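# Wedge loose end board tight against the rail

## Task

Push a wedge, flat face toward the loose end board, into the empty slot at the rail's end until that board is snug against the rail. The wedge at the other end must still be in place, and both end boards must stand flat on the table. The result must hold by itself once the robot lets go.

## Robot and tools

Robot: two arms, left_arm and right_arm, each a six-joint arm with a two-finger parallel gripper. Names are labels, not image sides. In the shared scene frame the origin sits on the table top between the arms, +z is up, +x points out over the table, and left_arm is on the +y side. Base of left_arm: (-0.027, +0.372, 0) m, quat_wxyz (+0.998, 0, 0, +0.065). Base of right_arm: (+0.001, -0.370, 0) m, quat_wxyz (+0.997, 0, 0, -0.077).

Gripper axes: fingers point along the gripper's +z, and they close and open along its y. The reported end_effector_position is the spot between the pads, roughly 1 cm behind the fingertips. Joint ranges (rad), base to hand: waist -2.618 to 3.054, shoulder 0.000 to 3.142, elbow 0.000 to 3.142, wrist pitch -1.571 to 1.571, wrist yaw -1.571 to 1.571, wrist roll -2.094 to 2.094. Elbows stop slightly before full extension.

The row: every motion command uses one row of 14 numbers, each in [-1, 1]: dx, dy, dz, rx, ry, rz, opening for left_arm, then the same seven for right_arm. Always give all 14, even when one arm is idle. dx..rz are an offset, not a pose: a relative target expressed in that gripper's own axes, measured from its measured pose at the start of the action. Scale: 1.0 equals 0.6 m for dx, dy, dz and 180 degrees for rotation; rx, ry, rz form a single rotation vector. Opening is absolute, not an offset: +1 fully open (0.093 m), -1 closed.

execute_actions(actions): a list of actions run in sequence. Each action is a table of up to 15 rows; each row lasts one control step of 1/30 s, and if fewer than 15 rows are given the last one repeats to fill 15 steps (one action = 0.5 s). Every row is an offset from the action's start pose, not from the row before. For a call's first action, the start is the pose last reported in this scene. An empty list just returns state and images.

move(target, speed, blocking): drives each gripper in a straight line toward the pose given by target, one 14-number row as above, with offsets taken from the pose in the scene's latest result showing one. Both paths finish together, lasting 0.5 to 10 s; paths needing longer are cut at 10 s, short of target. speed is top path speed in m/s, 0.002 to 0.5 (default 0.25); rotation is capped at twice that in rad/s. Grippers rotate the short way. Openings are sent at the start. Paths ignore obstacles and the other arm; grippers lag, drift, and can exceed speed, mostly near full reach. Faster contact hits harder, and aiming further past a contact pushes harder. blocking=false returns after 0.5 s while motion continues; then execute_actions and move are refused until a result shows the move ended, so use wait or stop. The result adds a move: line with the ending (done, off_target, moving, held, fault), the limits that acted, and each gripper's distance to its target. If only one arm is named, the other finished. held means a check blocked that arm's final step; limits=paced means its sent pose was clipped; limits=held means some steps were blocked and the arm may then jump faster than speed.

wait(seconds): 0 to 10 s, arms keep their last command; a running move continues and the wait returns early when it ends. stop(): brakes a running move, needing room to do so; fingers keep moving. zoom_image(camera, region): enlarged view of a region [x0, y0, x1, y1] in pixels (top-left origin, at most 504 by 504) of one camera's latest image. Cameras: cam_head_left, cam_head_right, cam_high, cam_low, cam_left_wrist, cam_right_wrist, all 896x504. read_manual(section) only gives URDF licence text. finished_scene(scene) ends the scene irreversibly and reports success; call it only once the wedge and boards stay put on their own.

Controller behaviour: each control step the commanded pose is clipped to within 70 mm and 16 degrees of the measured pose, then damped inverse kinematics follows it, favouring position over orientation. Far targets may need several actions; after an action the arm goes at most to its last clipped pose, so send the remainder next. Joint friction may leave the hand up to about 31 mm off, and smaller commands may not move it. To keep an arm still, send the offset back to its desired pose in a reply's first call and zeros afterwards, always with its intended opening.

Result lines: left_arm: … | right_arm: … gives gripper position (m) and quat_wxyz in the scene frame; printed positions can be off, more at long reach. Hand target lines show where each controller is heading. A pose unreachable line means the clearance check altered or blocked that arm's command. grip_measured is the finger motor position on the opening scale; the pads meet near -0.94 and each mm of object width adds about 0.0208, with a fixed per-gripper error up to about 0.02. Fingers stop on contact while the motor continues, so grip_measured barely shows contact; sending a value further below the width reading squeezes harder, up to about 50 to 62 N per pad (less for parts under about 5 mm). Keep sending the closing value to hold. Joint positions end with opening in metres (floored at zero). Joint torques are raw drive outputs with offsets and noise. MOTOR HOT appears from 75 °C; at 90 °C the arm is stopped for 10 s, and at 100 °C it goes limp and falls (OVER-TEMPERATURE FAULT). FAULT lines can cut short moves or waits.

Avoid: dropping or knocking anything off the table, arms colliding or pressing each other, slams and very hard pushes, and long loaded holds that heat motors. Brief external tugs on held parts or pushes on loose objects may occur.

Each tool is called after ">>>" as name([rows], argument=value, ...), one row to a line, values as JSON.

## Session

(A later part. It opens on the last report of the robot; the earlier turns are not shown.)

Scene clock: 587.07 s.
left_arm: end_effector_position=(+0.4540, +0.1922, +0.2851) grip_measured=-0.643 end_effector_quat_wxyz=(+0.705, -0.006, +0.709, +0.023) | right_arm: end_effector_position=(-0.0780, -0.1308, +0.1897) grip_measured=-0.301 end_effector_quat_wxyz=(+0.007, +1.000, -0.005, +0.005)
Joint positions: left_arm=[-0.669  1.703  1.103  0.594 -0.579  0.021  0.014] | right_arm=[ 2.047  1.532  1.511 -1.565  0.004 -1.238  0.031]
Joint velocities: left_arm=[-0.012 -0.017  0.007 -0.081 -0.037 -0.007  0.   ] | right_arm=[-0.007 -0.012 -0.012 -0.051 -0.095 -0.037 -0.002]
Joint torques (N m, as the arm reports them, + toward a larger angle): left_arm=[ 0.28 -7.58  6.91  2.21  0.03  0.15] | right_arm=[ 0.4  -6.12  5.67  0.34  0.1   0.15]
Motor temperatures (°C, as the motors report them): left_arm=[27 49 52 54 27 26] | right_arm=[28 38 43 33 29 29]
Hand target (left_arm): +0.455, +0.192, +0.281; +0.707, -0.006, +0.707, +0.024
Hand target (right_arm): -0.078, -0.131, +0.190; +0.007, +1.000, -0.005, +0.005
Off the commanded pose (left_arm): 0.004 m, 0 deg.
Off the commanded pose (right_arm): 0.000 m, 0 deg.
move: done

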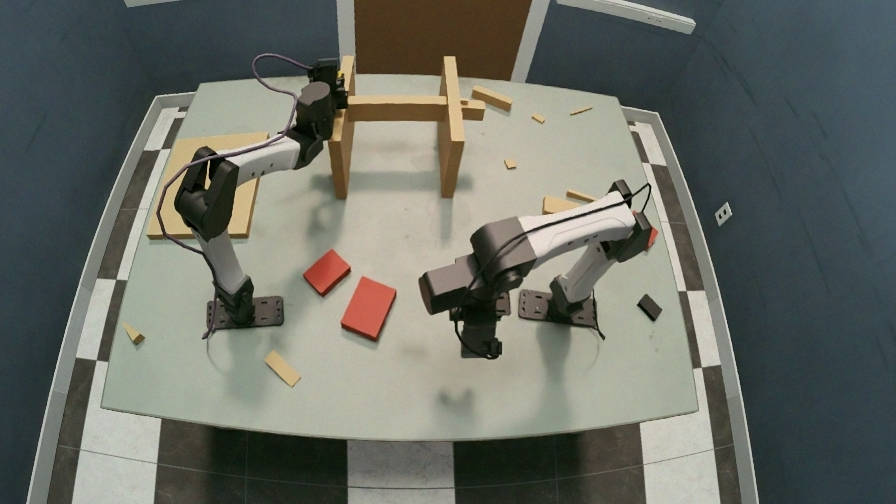

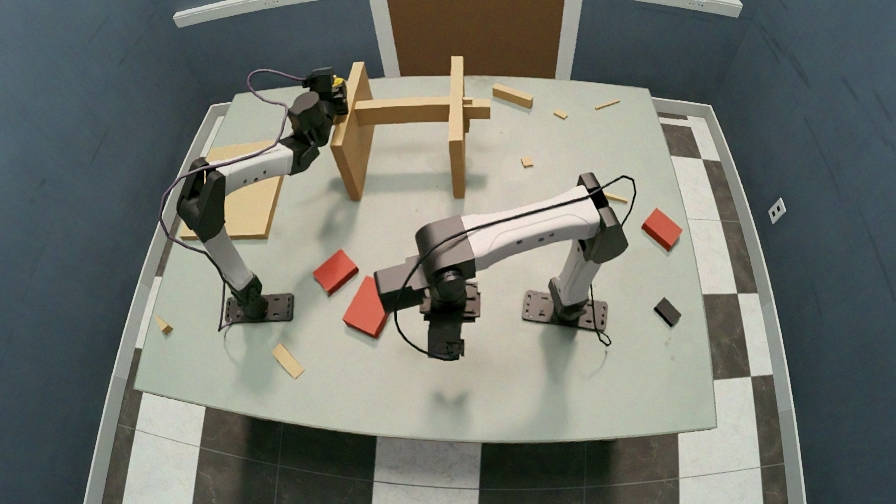

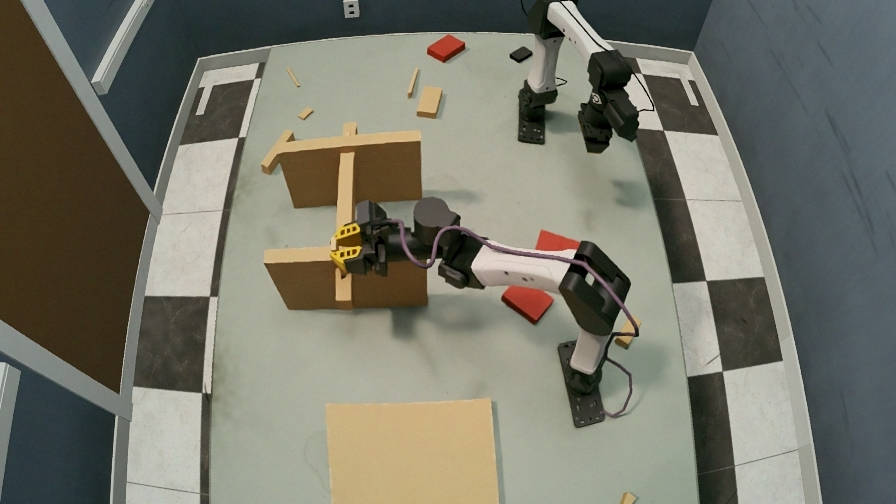

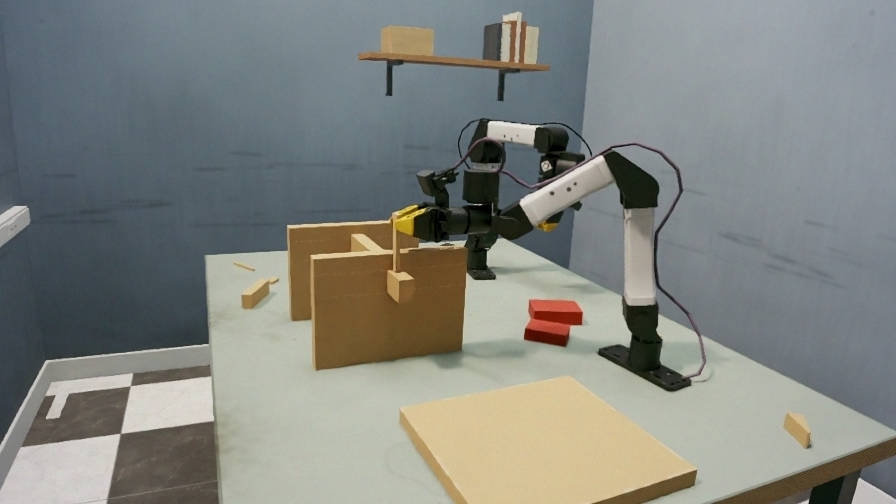

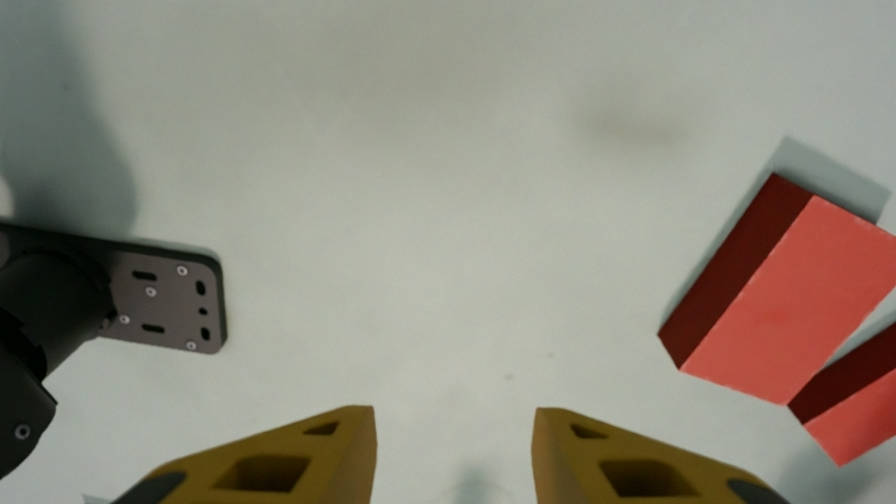

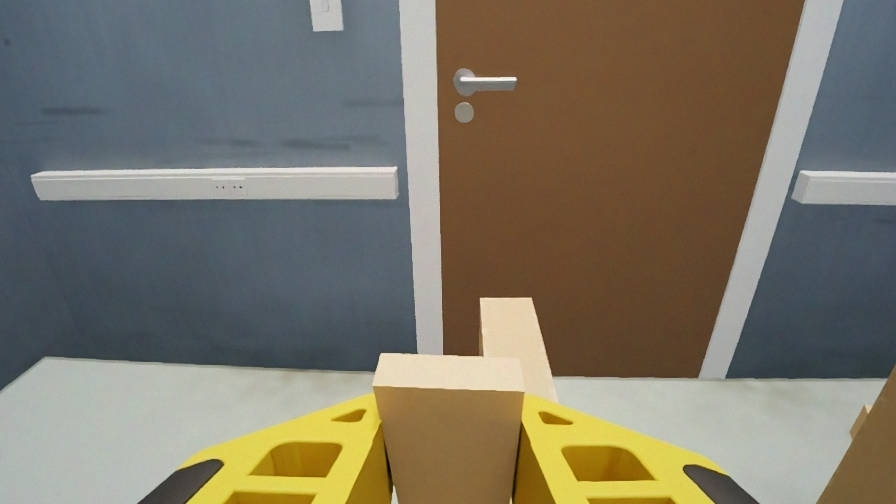

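>>> move(target=[0.036, 0, 0.001, 0, -0.002, 0, -0.75, 0, 0, 0, 0, 0, 0, -0.3], speed=0.025)

Scene clock: 602.77 s.
left_arm: end_effector_position=(+0.4541, +0.1922, +0.2676) grip_measured=-0.643 end_effector_quat_wxyz=(+0.705, -0.006, +0.709, +0.023) | right_arm: end_effector_position=(-0.0780, -0.1308, +0.1897) grip_measured=-0.301 end_effector_quat_wxyz=(+0.007, +1.000, -0.005, +0.005)
Joint positions: left_arm=[-0.669  1.729  1.059  0.663 -0.579  0.021  0.014] | right_arm=[ 2.047  1.532  1.511 -1.565  0.004 -1.238  0.031]
Joint velocities: left_arm=[ 0.012 -0.002 -0.007  0.125  0.007 -0.051 -0.001] | right_arm=[-0.012  0.017  0.002 -0.007 -0.007  0.037 -0.001]
Joint torques (N m, as the arm reports them, + toward a larger angle): left_arm=[ 0.23 -7.71  7.01  2.25  0.05  0.14] | right_arm=[ 0.41 -6.14  5.68  0.34  0.1   0.15]
Motor temperatures (°C, as the motors report them): left_arm=[27 49 51 55 27 26] | right_arm=[28 38 43 33 29 29]
Hand target (left_arm): +0.455, +0.193, +0.264; +0.707, -0.006, +0.707, +0.023
Hand target (right_arm): -0.078, -0.131, +0.190; +0.007, +1.000, -0.005, +0.005
Off the commanded pose (left_arm): 0.004 m, 0 deg.
Off the commanded pose (right_arm): 0.000 m, 0 deg.
move: done

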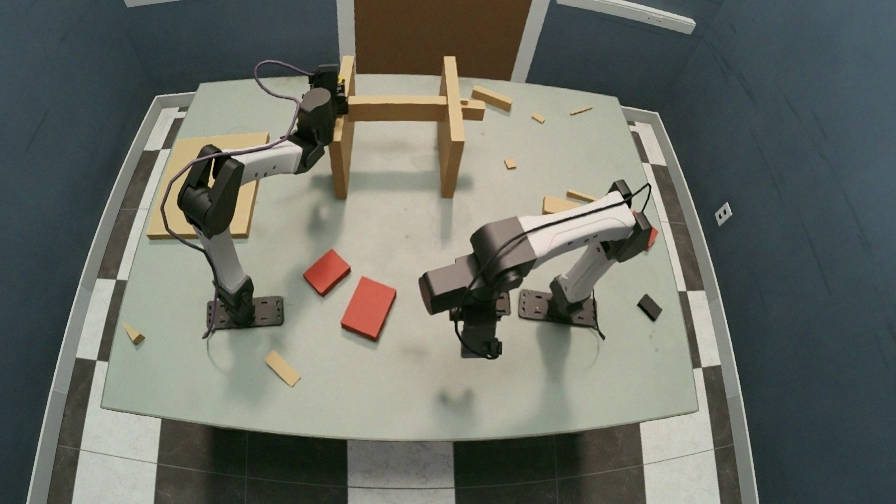

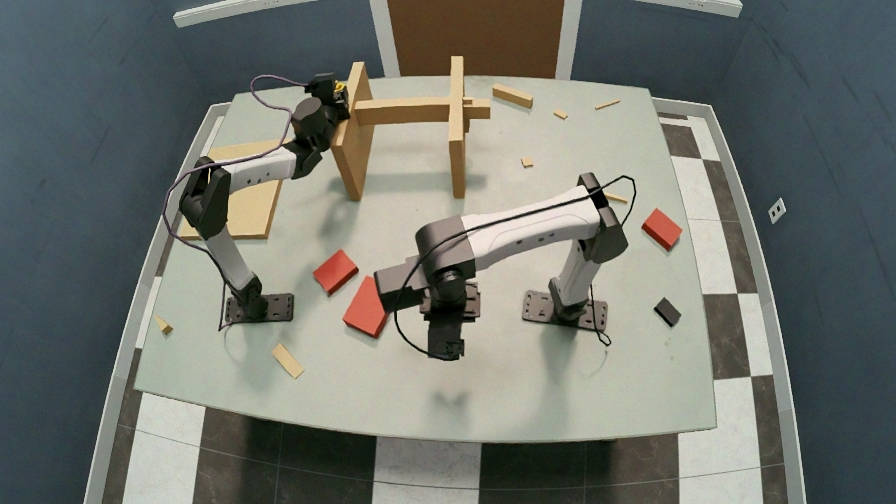

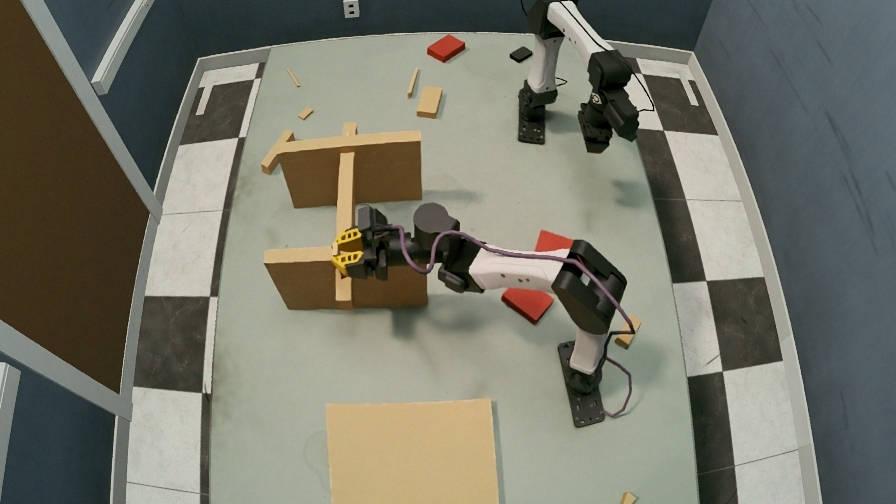

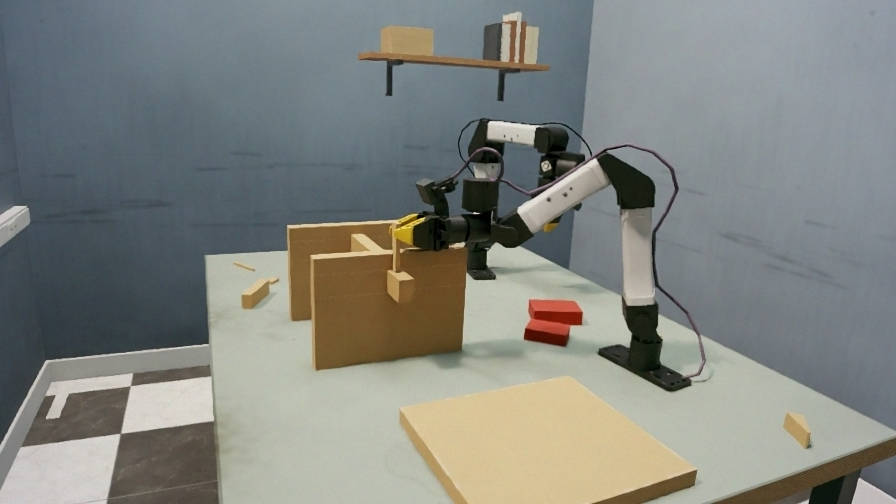

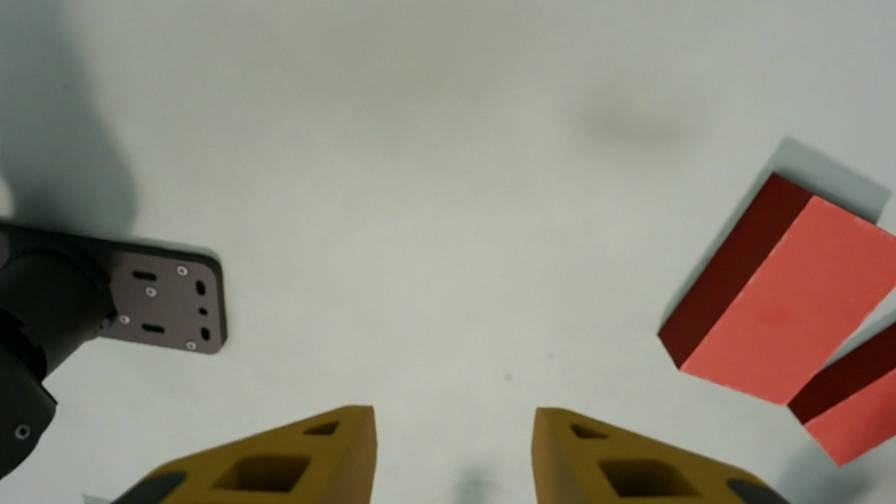

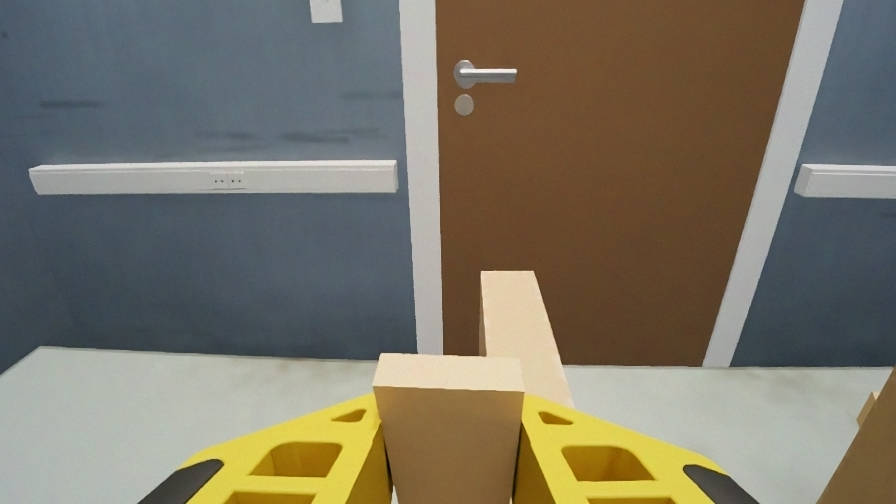

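>>> execute_actions([
  [[0,0,0,0,0,0,-0.62,0,0,0,0,0,0,-0.3],[0,0,0,0,0,0,-0.58,0,0,0,0,0,0,-0.3],[0,0,0,0,0,0,-0.54,0,0,0,0,0,0,-0.3],[0,0,0,0,0,0,-0.51,0,0,0,0,0,0,-0.3],[0,0,0,0,0,0,-0.49,0,0,0,0,0,0,-0.3],[0,0,0,0,0,0,-0.48,0,0,0,0,0,0,-0.3],[0,0,0,0,0,0,-0.47,0,0,0,0,0,0,-0.3],[0,0,0,0,0,0,-0.465,0,0,0,0,0,0,-0.3],[0,0,0,0,0,0,-0.46,0,0,0,0,0,0,-0.3],[0,0,0,0,0,0,-0.455,0,0,0,0,0,0,-0.3],[0,0,0,0,0,0,-0.45,0,0,0,0,0,0,-0.3],[0,0,0,0,0,0,-0.445,0,0,0,0,0,0,-0.3],[0,0,0,0,0,0,-0.44,0,0,0,0,0,0,-0.3],[0,0,0,0,0,0,-0.435,0,0,0,0,0,0,-0.3],[0,0,0,0,0,0,-0.43,0,0,0,0,0,0,-0.3]],
  [[0,0,0,0,0,0,-0.426,0,0,0,0,0,0,-0.3],[0,0,0,0,0,0,-0.422,0,0,0,0,0,0,-0.3],[0,0,0,0,0,0,-0.418,0,0,0,0,0,0,-0.3],[0,0,0,0,0,0,-0.414,0,0,0,0,0,0,-0.3],[0,0,0,0,0,0,-0.41,0,0,0,0,0,0,-0.3],[0,0,0,0,0,0,-0.406,0,0,0,0,0,0,-0.3],[0,0,0,0,0,0,-0.402,0,0,0,0,0,0,-0.3],[0,0,0,0,0,0,-0.398,0,0,0,0,0,0,-0.3],[0,0,0,0,0,0,-0.394,0,0,0,0,0,0,-0.3],[0,0,0,0,0,0,-0.39,0,0,0,0,0,0,-0.3],[0,0,0,0,0,0,-0.386,0,0,0,0,0,0,-0.3],[0,0,0,0,0,0,-0.382,0,0,0,0,0,0,-0.3],[0,0,0,0,0,0,-0.378,0,0,0,0,0,0,-0.3],[0,0,0,0,0,0,-0.374,0,0,0,0,0,0,-0.3],[0,0,0,0,0,0,-0.37,0,0,0,0,0,0,-0.3]],
])

Scene clock: 611.43 s.
left_arm: end_effector_position=(+0.4541, +0.1922, +0.2677) grip_measured=-0.374 end_effector_quat_wxyz=(+0.705, -0.006, +0.709, +0.023) | right_arm: end_effector_position=(-0.0780, -0.1308, +0.1897) grip_measured=-0.301 end_effector_quat_wxyz=(+0.007, +1.000, -0.005, +0.005)
Joint positions: left_arm=[-0.669  1.729  1.059  0.664 -0.579  0.021  0.027] | right_arm=[ 2.047  1.532  1.511 -1.565  0.004 -1.238  0.031]
Joint velocities: left_arm=[-0.007  0.012 -0.002 -0.007 -0.037 -0.007  0.004] | right_arm=[ 0.027  0.007  0.002 -0.037 -0.081 -0.037  0.   ]
Joint torques (N m, as the arm reports them, + toward a larger angle): left_arm=[ 0.09 -8.47  7.86  1.94  0.03  0.09] | right_arm=[ 0.41 -6.14  5.68  0.35  0.1   0.15]
Motor temperatures (°C, as the motors report them): left_arm=[27 49 50 55 27 26] | right_arm=[28 38 43 33 29 29]
Hand target (left_arm): +0.454, +0.192, +0.268; +0.705, -0.006, +0.709, +0.023
Hand target (right_arm): -0.078, -0.131, +0.190; +0.007, +1.000, -0.005, +0.005
Off the commanded pose (left_arm): 0.000 m, 0 deg.
Off the commanded pose (right_arm): 0.000 m, 0 deg.

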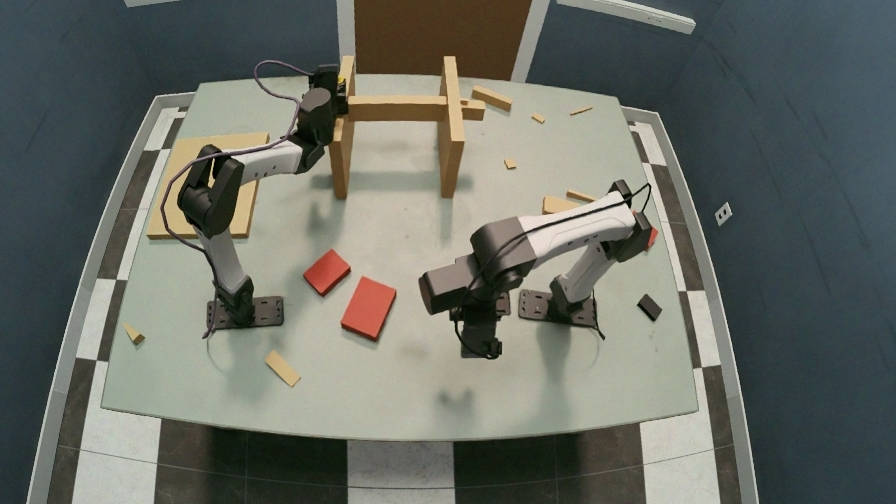

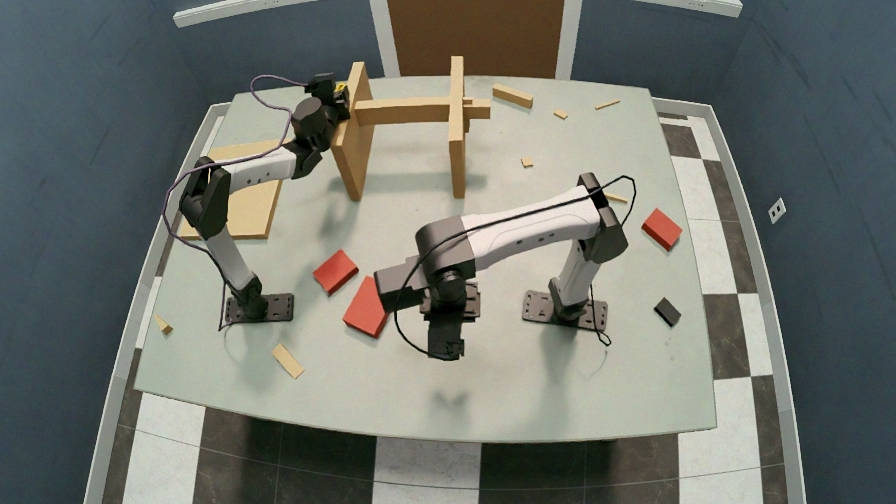

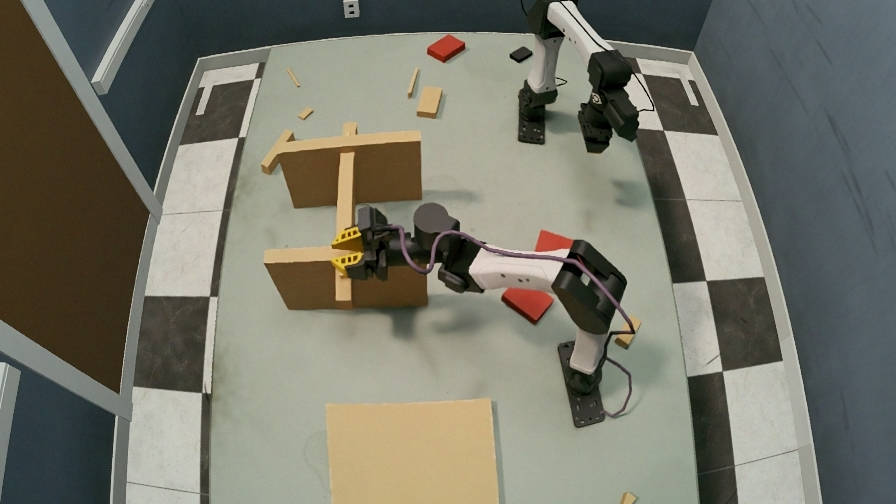

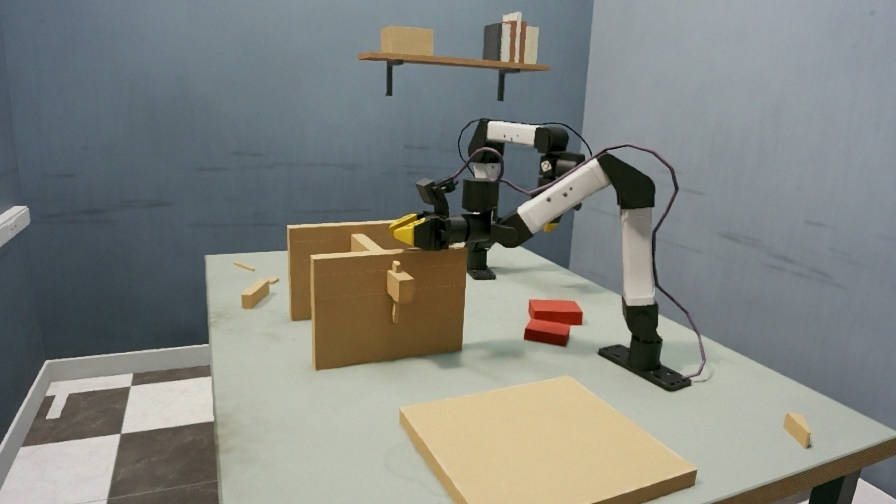

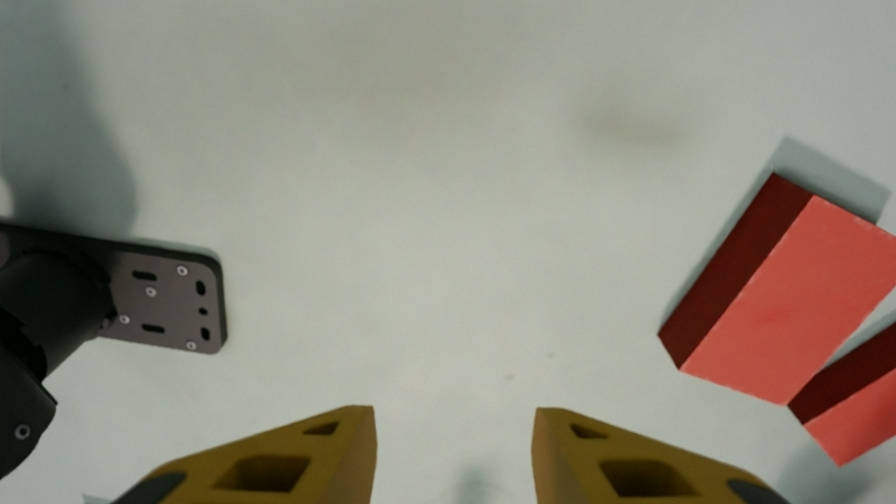

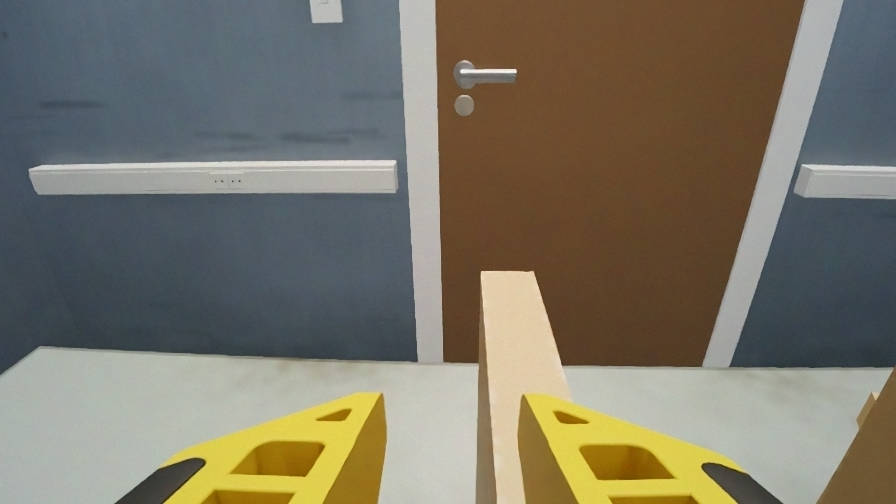

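>>> execute_actions(actions=[])

Scene clock: 622.57 s.
left_arm: end_effector_position=(+0.4541, +0.1922, +0.2677) grip_measured=-0.372 end_effector_quat_wxyz=(+0.705, -0.006, +0.709, +0.023) | right_arm: end_effector_position=(-0.0780, -0.1308, +0.1897) grip_measured=-0.301 end_effector_quat_wxyz=(+0.007, +1.000, -0.005, +0.005)
Joint positions: left_arm=[-0.669  1.729  1.059  0.664 -0.579  0.021  0.027] | right_arm=[ 2.047  1.532  1.511 -1.565  0.004 -1.238  0.031]
Joint velocities: left_arm=[-0.022 -0.012 -0.027  0.007 -0.007 -0.022 -0.001] | right_arm=[-0.017  0.017  0.007  0.022 -0.051  0.051 -0.001]
Joint torques (N m, as the arm reports them, + toward a larger angle): left_arm=[ 0.21 -8.51  7.84  1.94  0.02  0.1 ] | right_arm=[ 0.41 -6.13  5.67  0.35  0.1   0.15]
Motor temperatures (°C, as the motors report them): left_arm=[27 50 50 54 27 26] | right_arm=[28 38 43 33 29 29]
Hand target (left_arm): +0.454, +0.192, +0.268; +0.705, -0.006, +0.709, +0.023
Hand target (right_arm): -0.078, -0.131, +0.190; +0.007, +1.000, -0.005, +0.005
Off the commanded pose (left_arm): 0.000 m, 0 deg.
Off the commanded pose (right_arm): 0.000 m, 0 deg.

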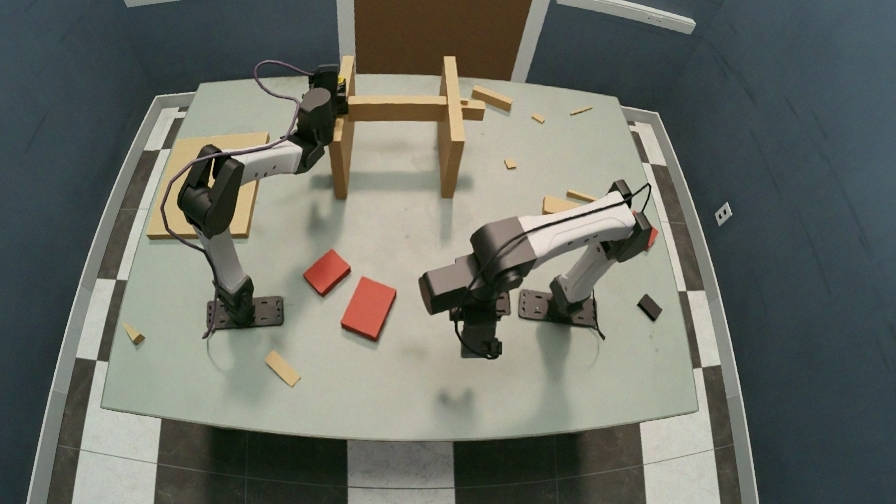

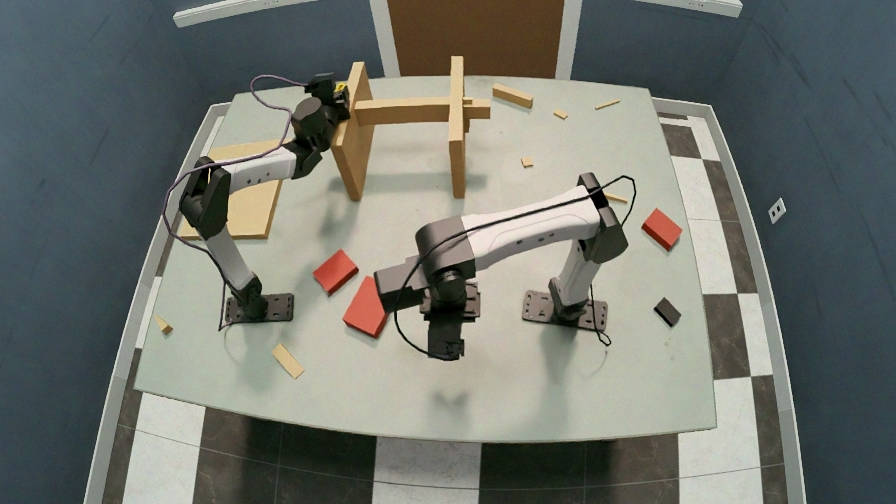

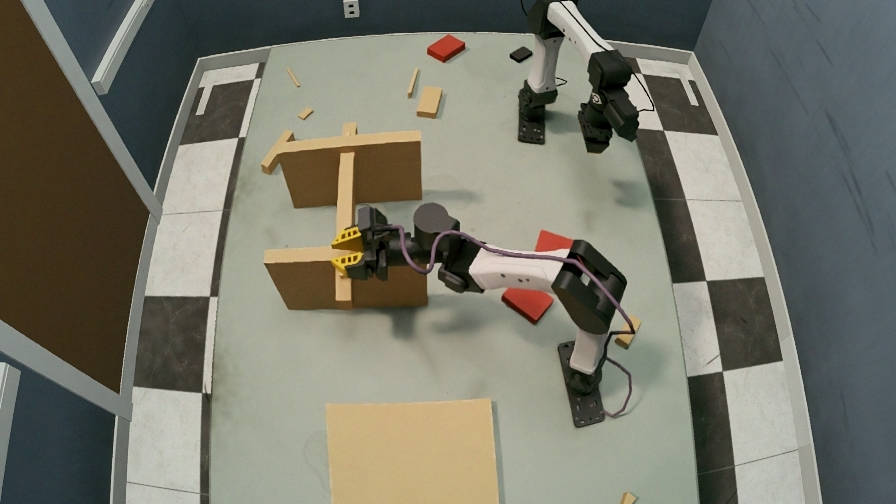

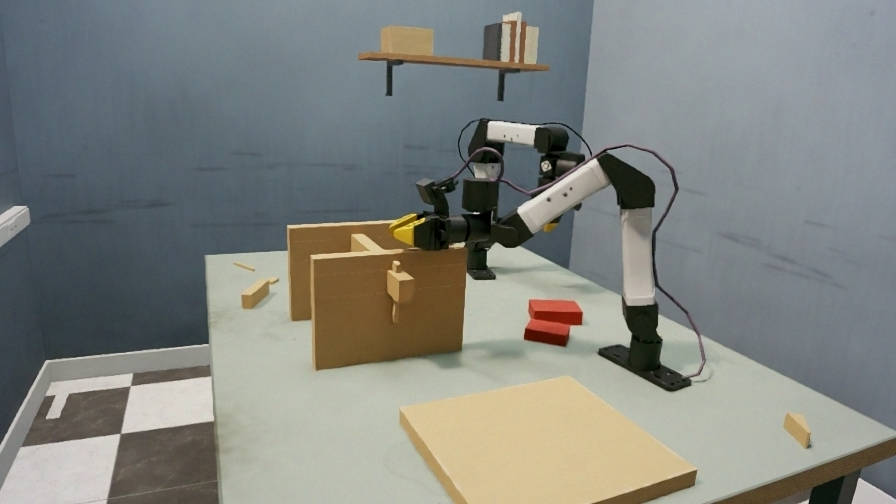

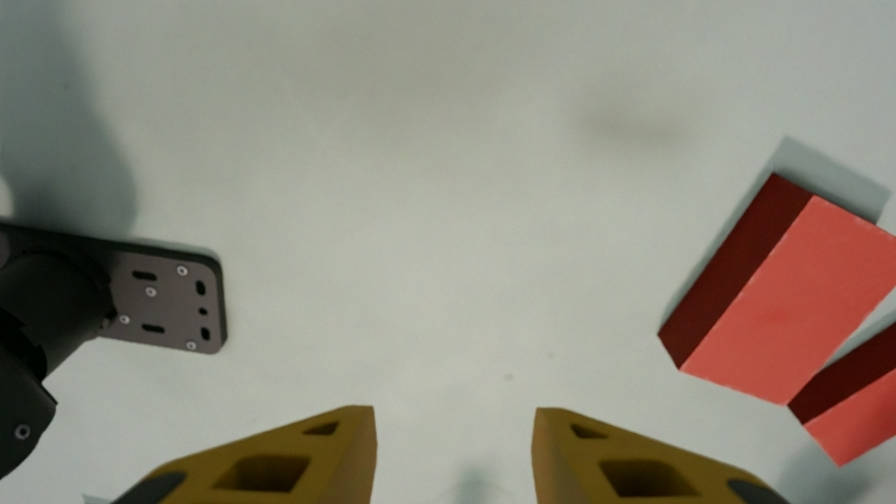

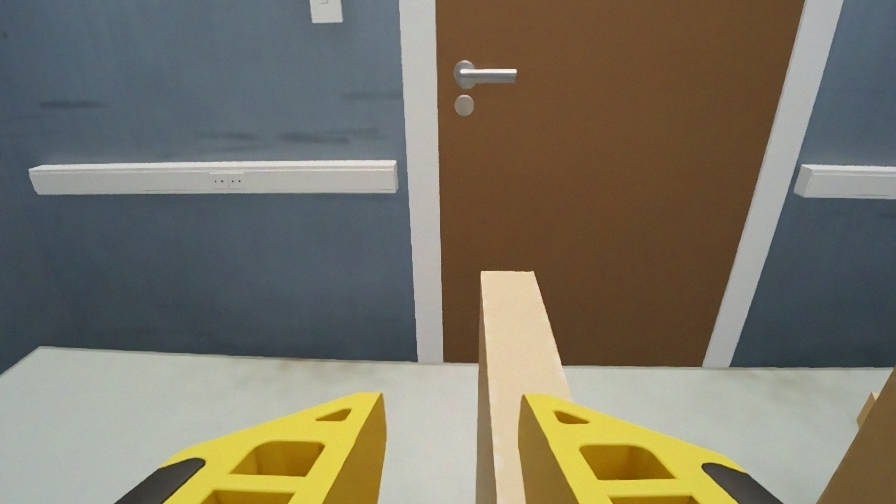

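>>> zoom_image(camera="cam_low", region=[340, 220, 460, 340])

>>> zoom_image(camera="cam_high", region=[290, 210, 410, 320])

Region (340, 220, 460, 340) of cam_low's 896x504 image, scaled by 4.200, with more detail than that image has.

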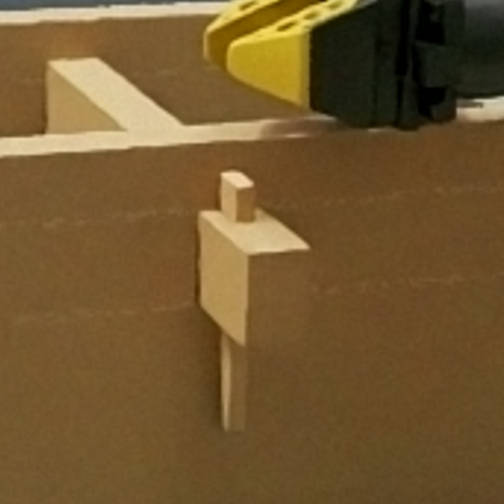

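Region (290, 210, 410, 320) of cam_high's 896x504 image, scaled by 4.200, with more detail than that image has; it fills the top 462 rows of this view, and the rest is white.

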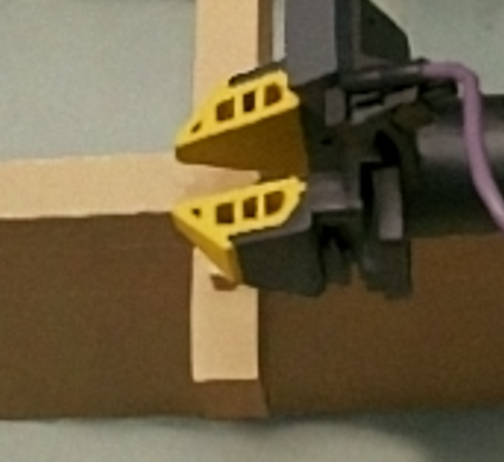

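>>> move(target=[-0.0812, 0.0866, -0.0304, 0, 0, 0, -1, 0, 0, 0, 0, 0, 0, -0.3], speed=0.12)

Scene clock: 652.73 s.
left_arm: end_effector_position=(+0.4351, +0.2372, +0.3157) grip_measured=-1.000 end_effector_quat_wxyz=(+0.705, -0.005, +0.709, +0.022) | right_arm: end_effector_position=(-0.0780, -0.1308, +0.1897) grip_measured=-0.301 end_effector_quat_wxyz=(+0.007, +1.000, -0.005, +0.005)
Joint positions: left_arm=[-0.579  1.524  1.042  0.475 -0.487  0.021  0.   ] | right_arm=[ 2.047  1.532  1.511 -1.565  0.004 -1.238  0.031]
Joint velocities: left_arm=[-0.002 -0.002 -0.017 -0.037 -0.022 -0.066  0.   ] | right_arm=[-0.007 -0.012 -0.017 -0.007  0.007 -0.007  0.001]
Joint torques (N m, as the arm reports them, + toward a larger angle): left_arm=[ 0.76 -8.21  7.18  1.92  0.06  0.06] | right_arm=[ 0.4  -6.13  5.67  0.34  0.1   0.15]
Motor temperatures (°C, as the motors report them): left_arm=[27 52 50 53 27 26] | right_arm=[28 38 43 33 29 29]
Hand target (left_arm): +0.433, +0.242, +0.316; +0.704, -0.007, +0.709, +0.023
Hand target (right_arm): -0.078, -0.131, +0.190; +0.007, +1.000, -0.005, +0.005
Off the commanded pose (left_arm): 0.005 m, 0 deg.
Off the commanded pose (right_arm): 0.000 m, 0 deg.
move: done

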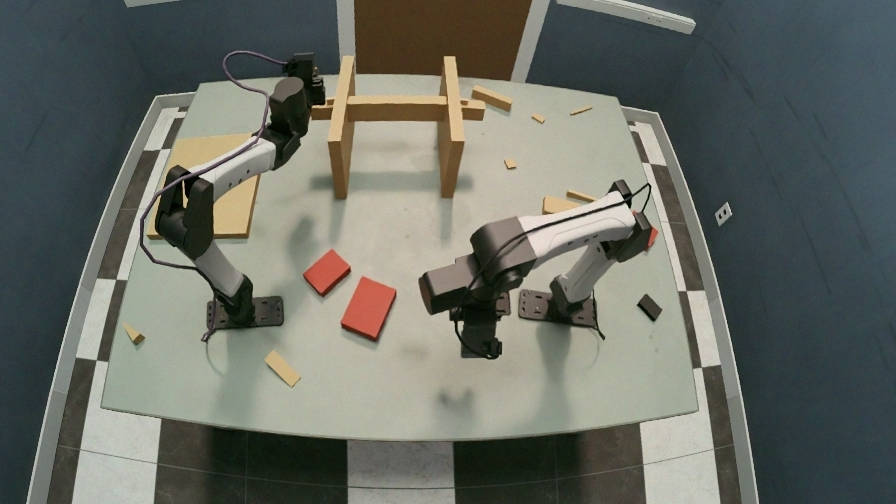

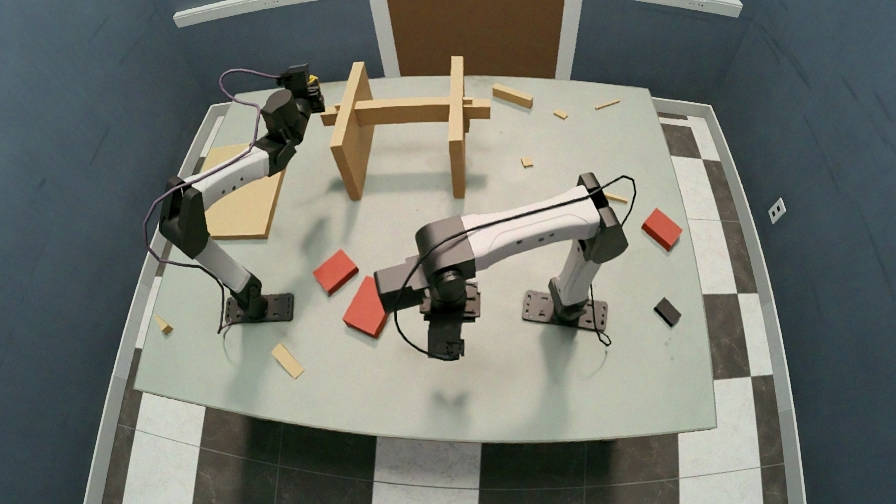

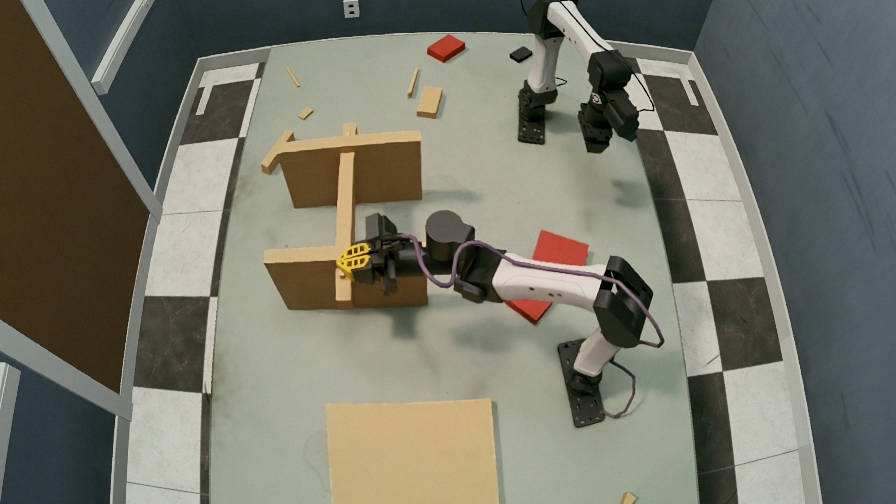

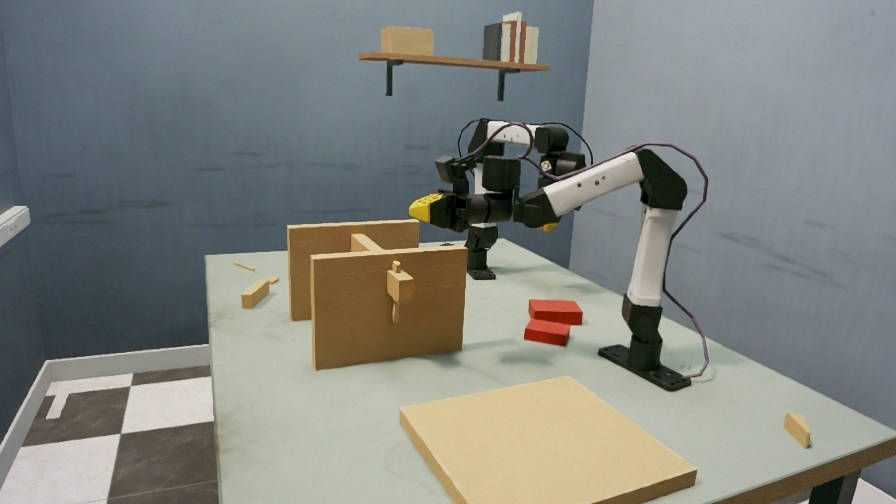

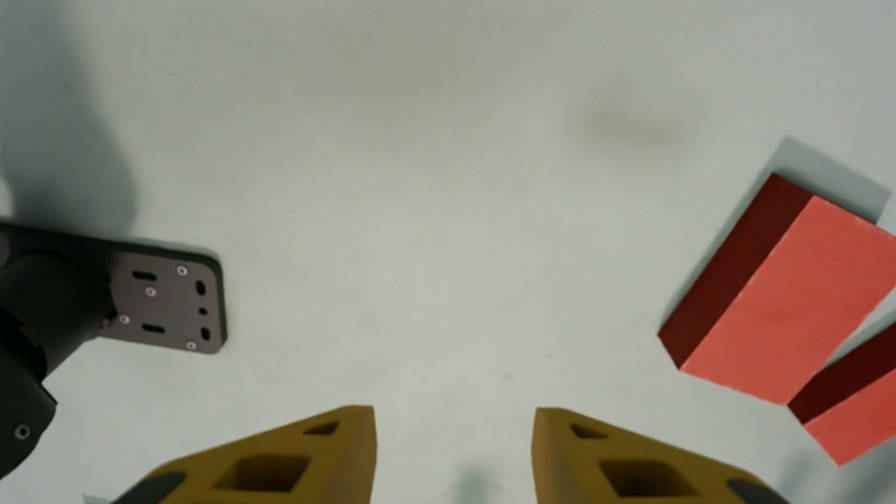

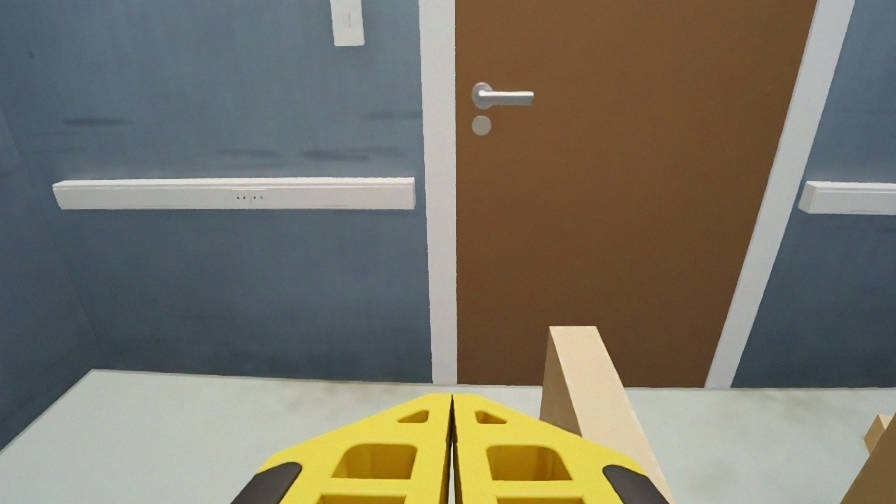

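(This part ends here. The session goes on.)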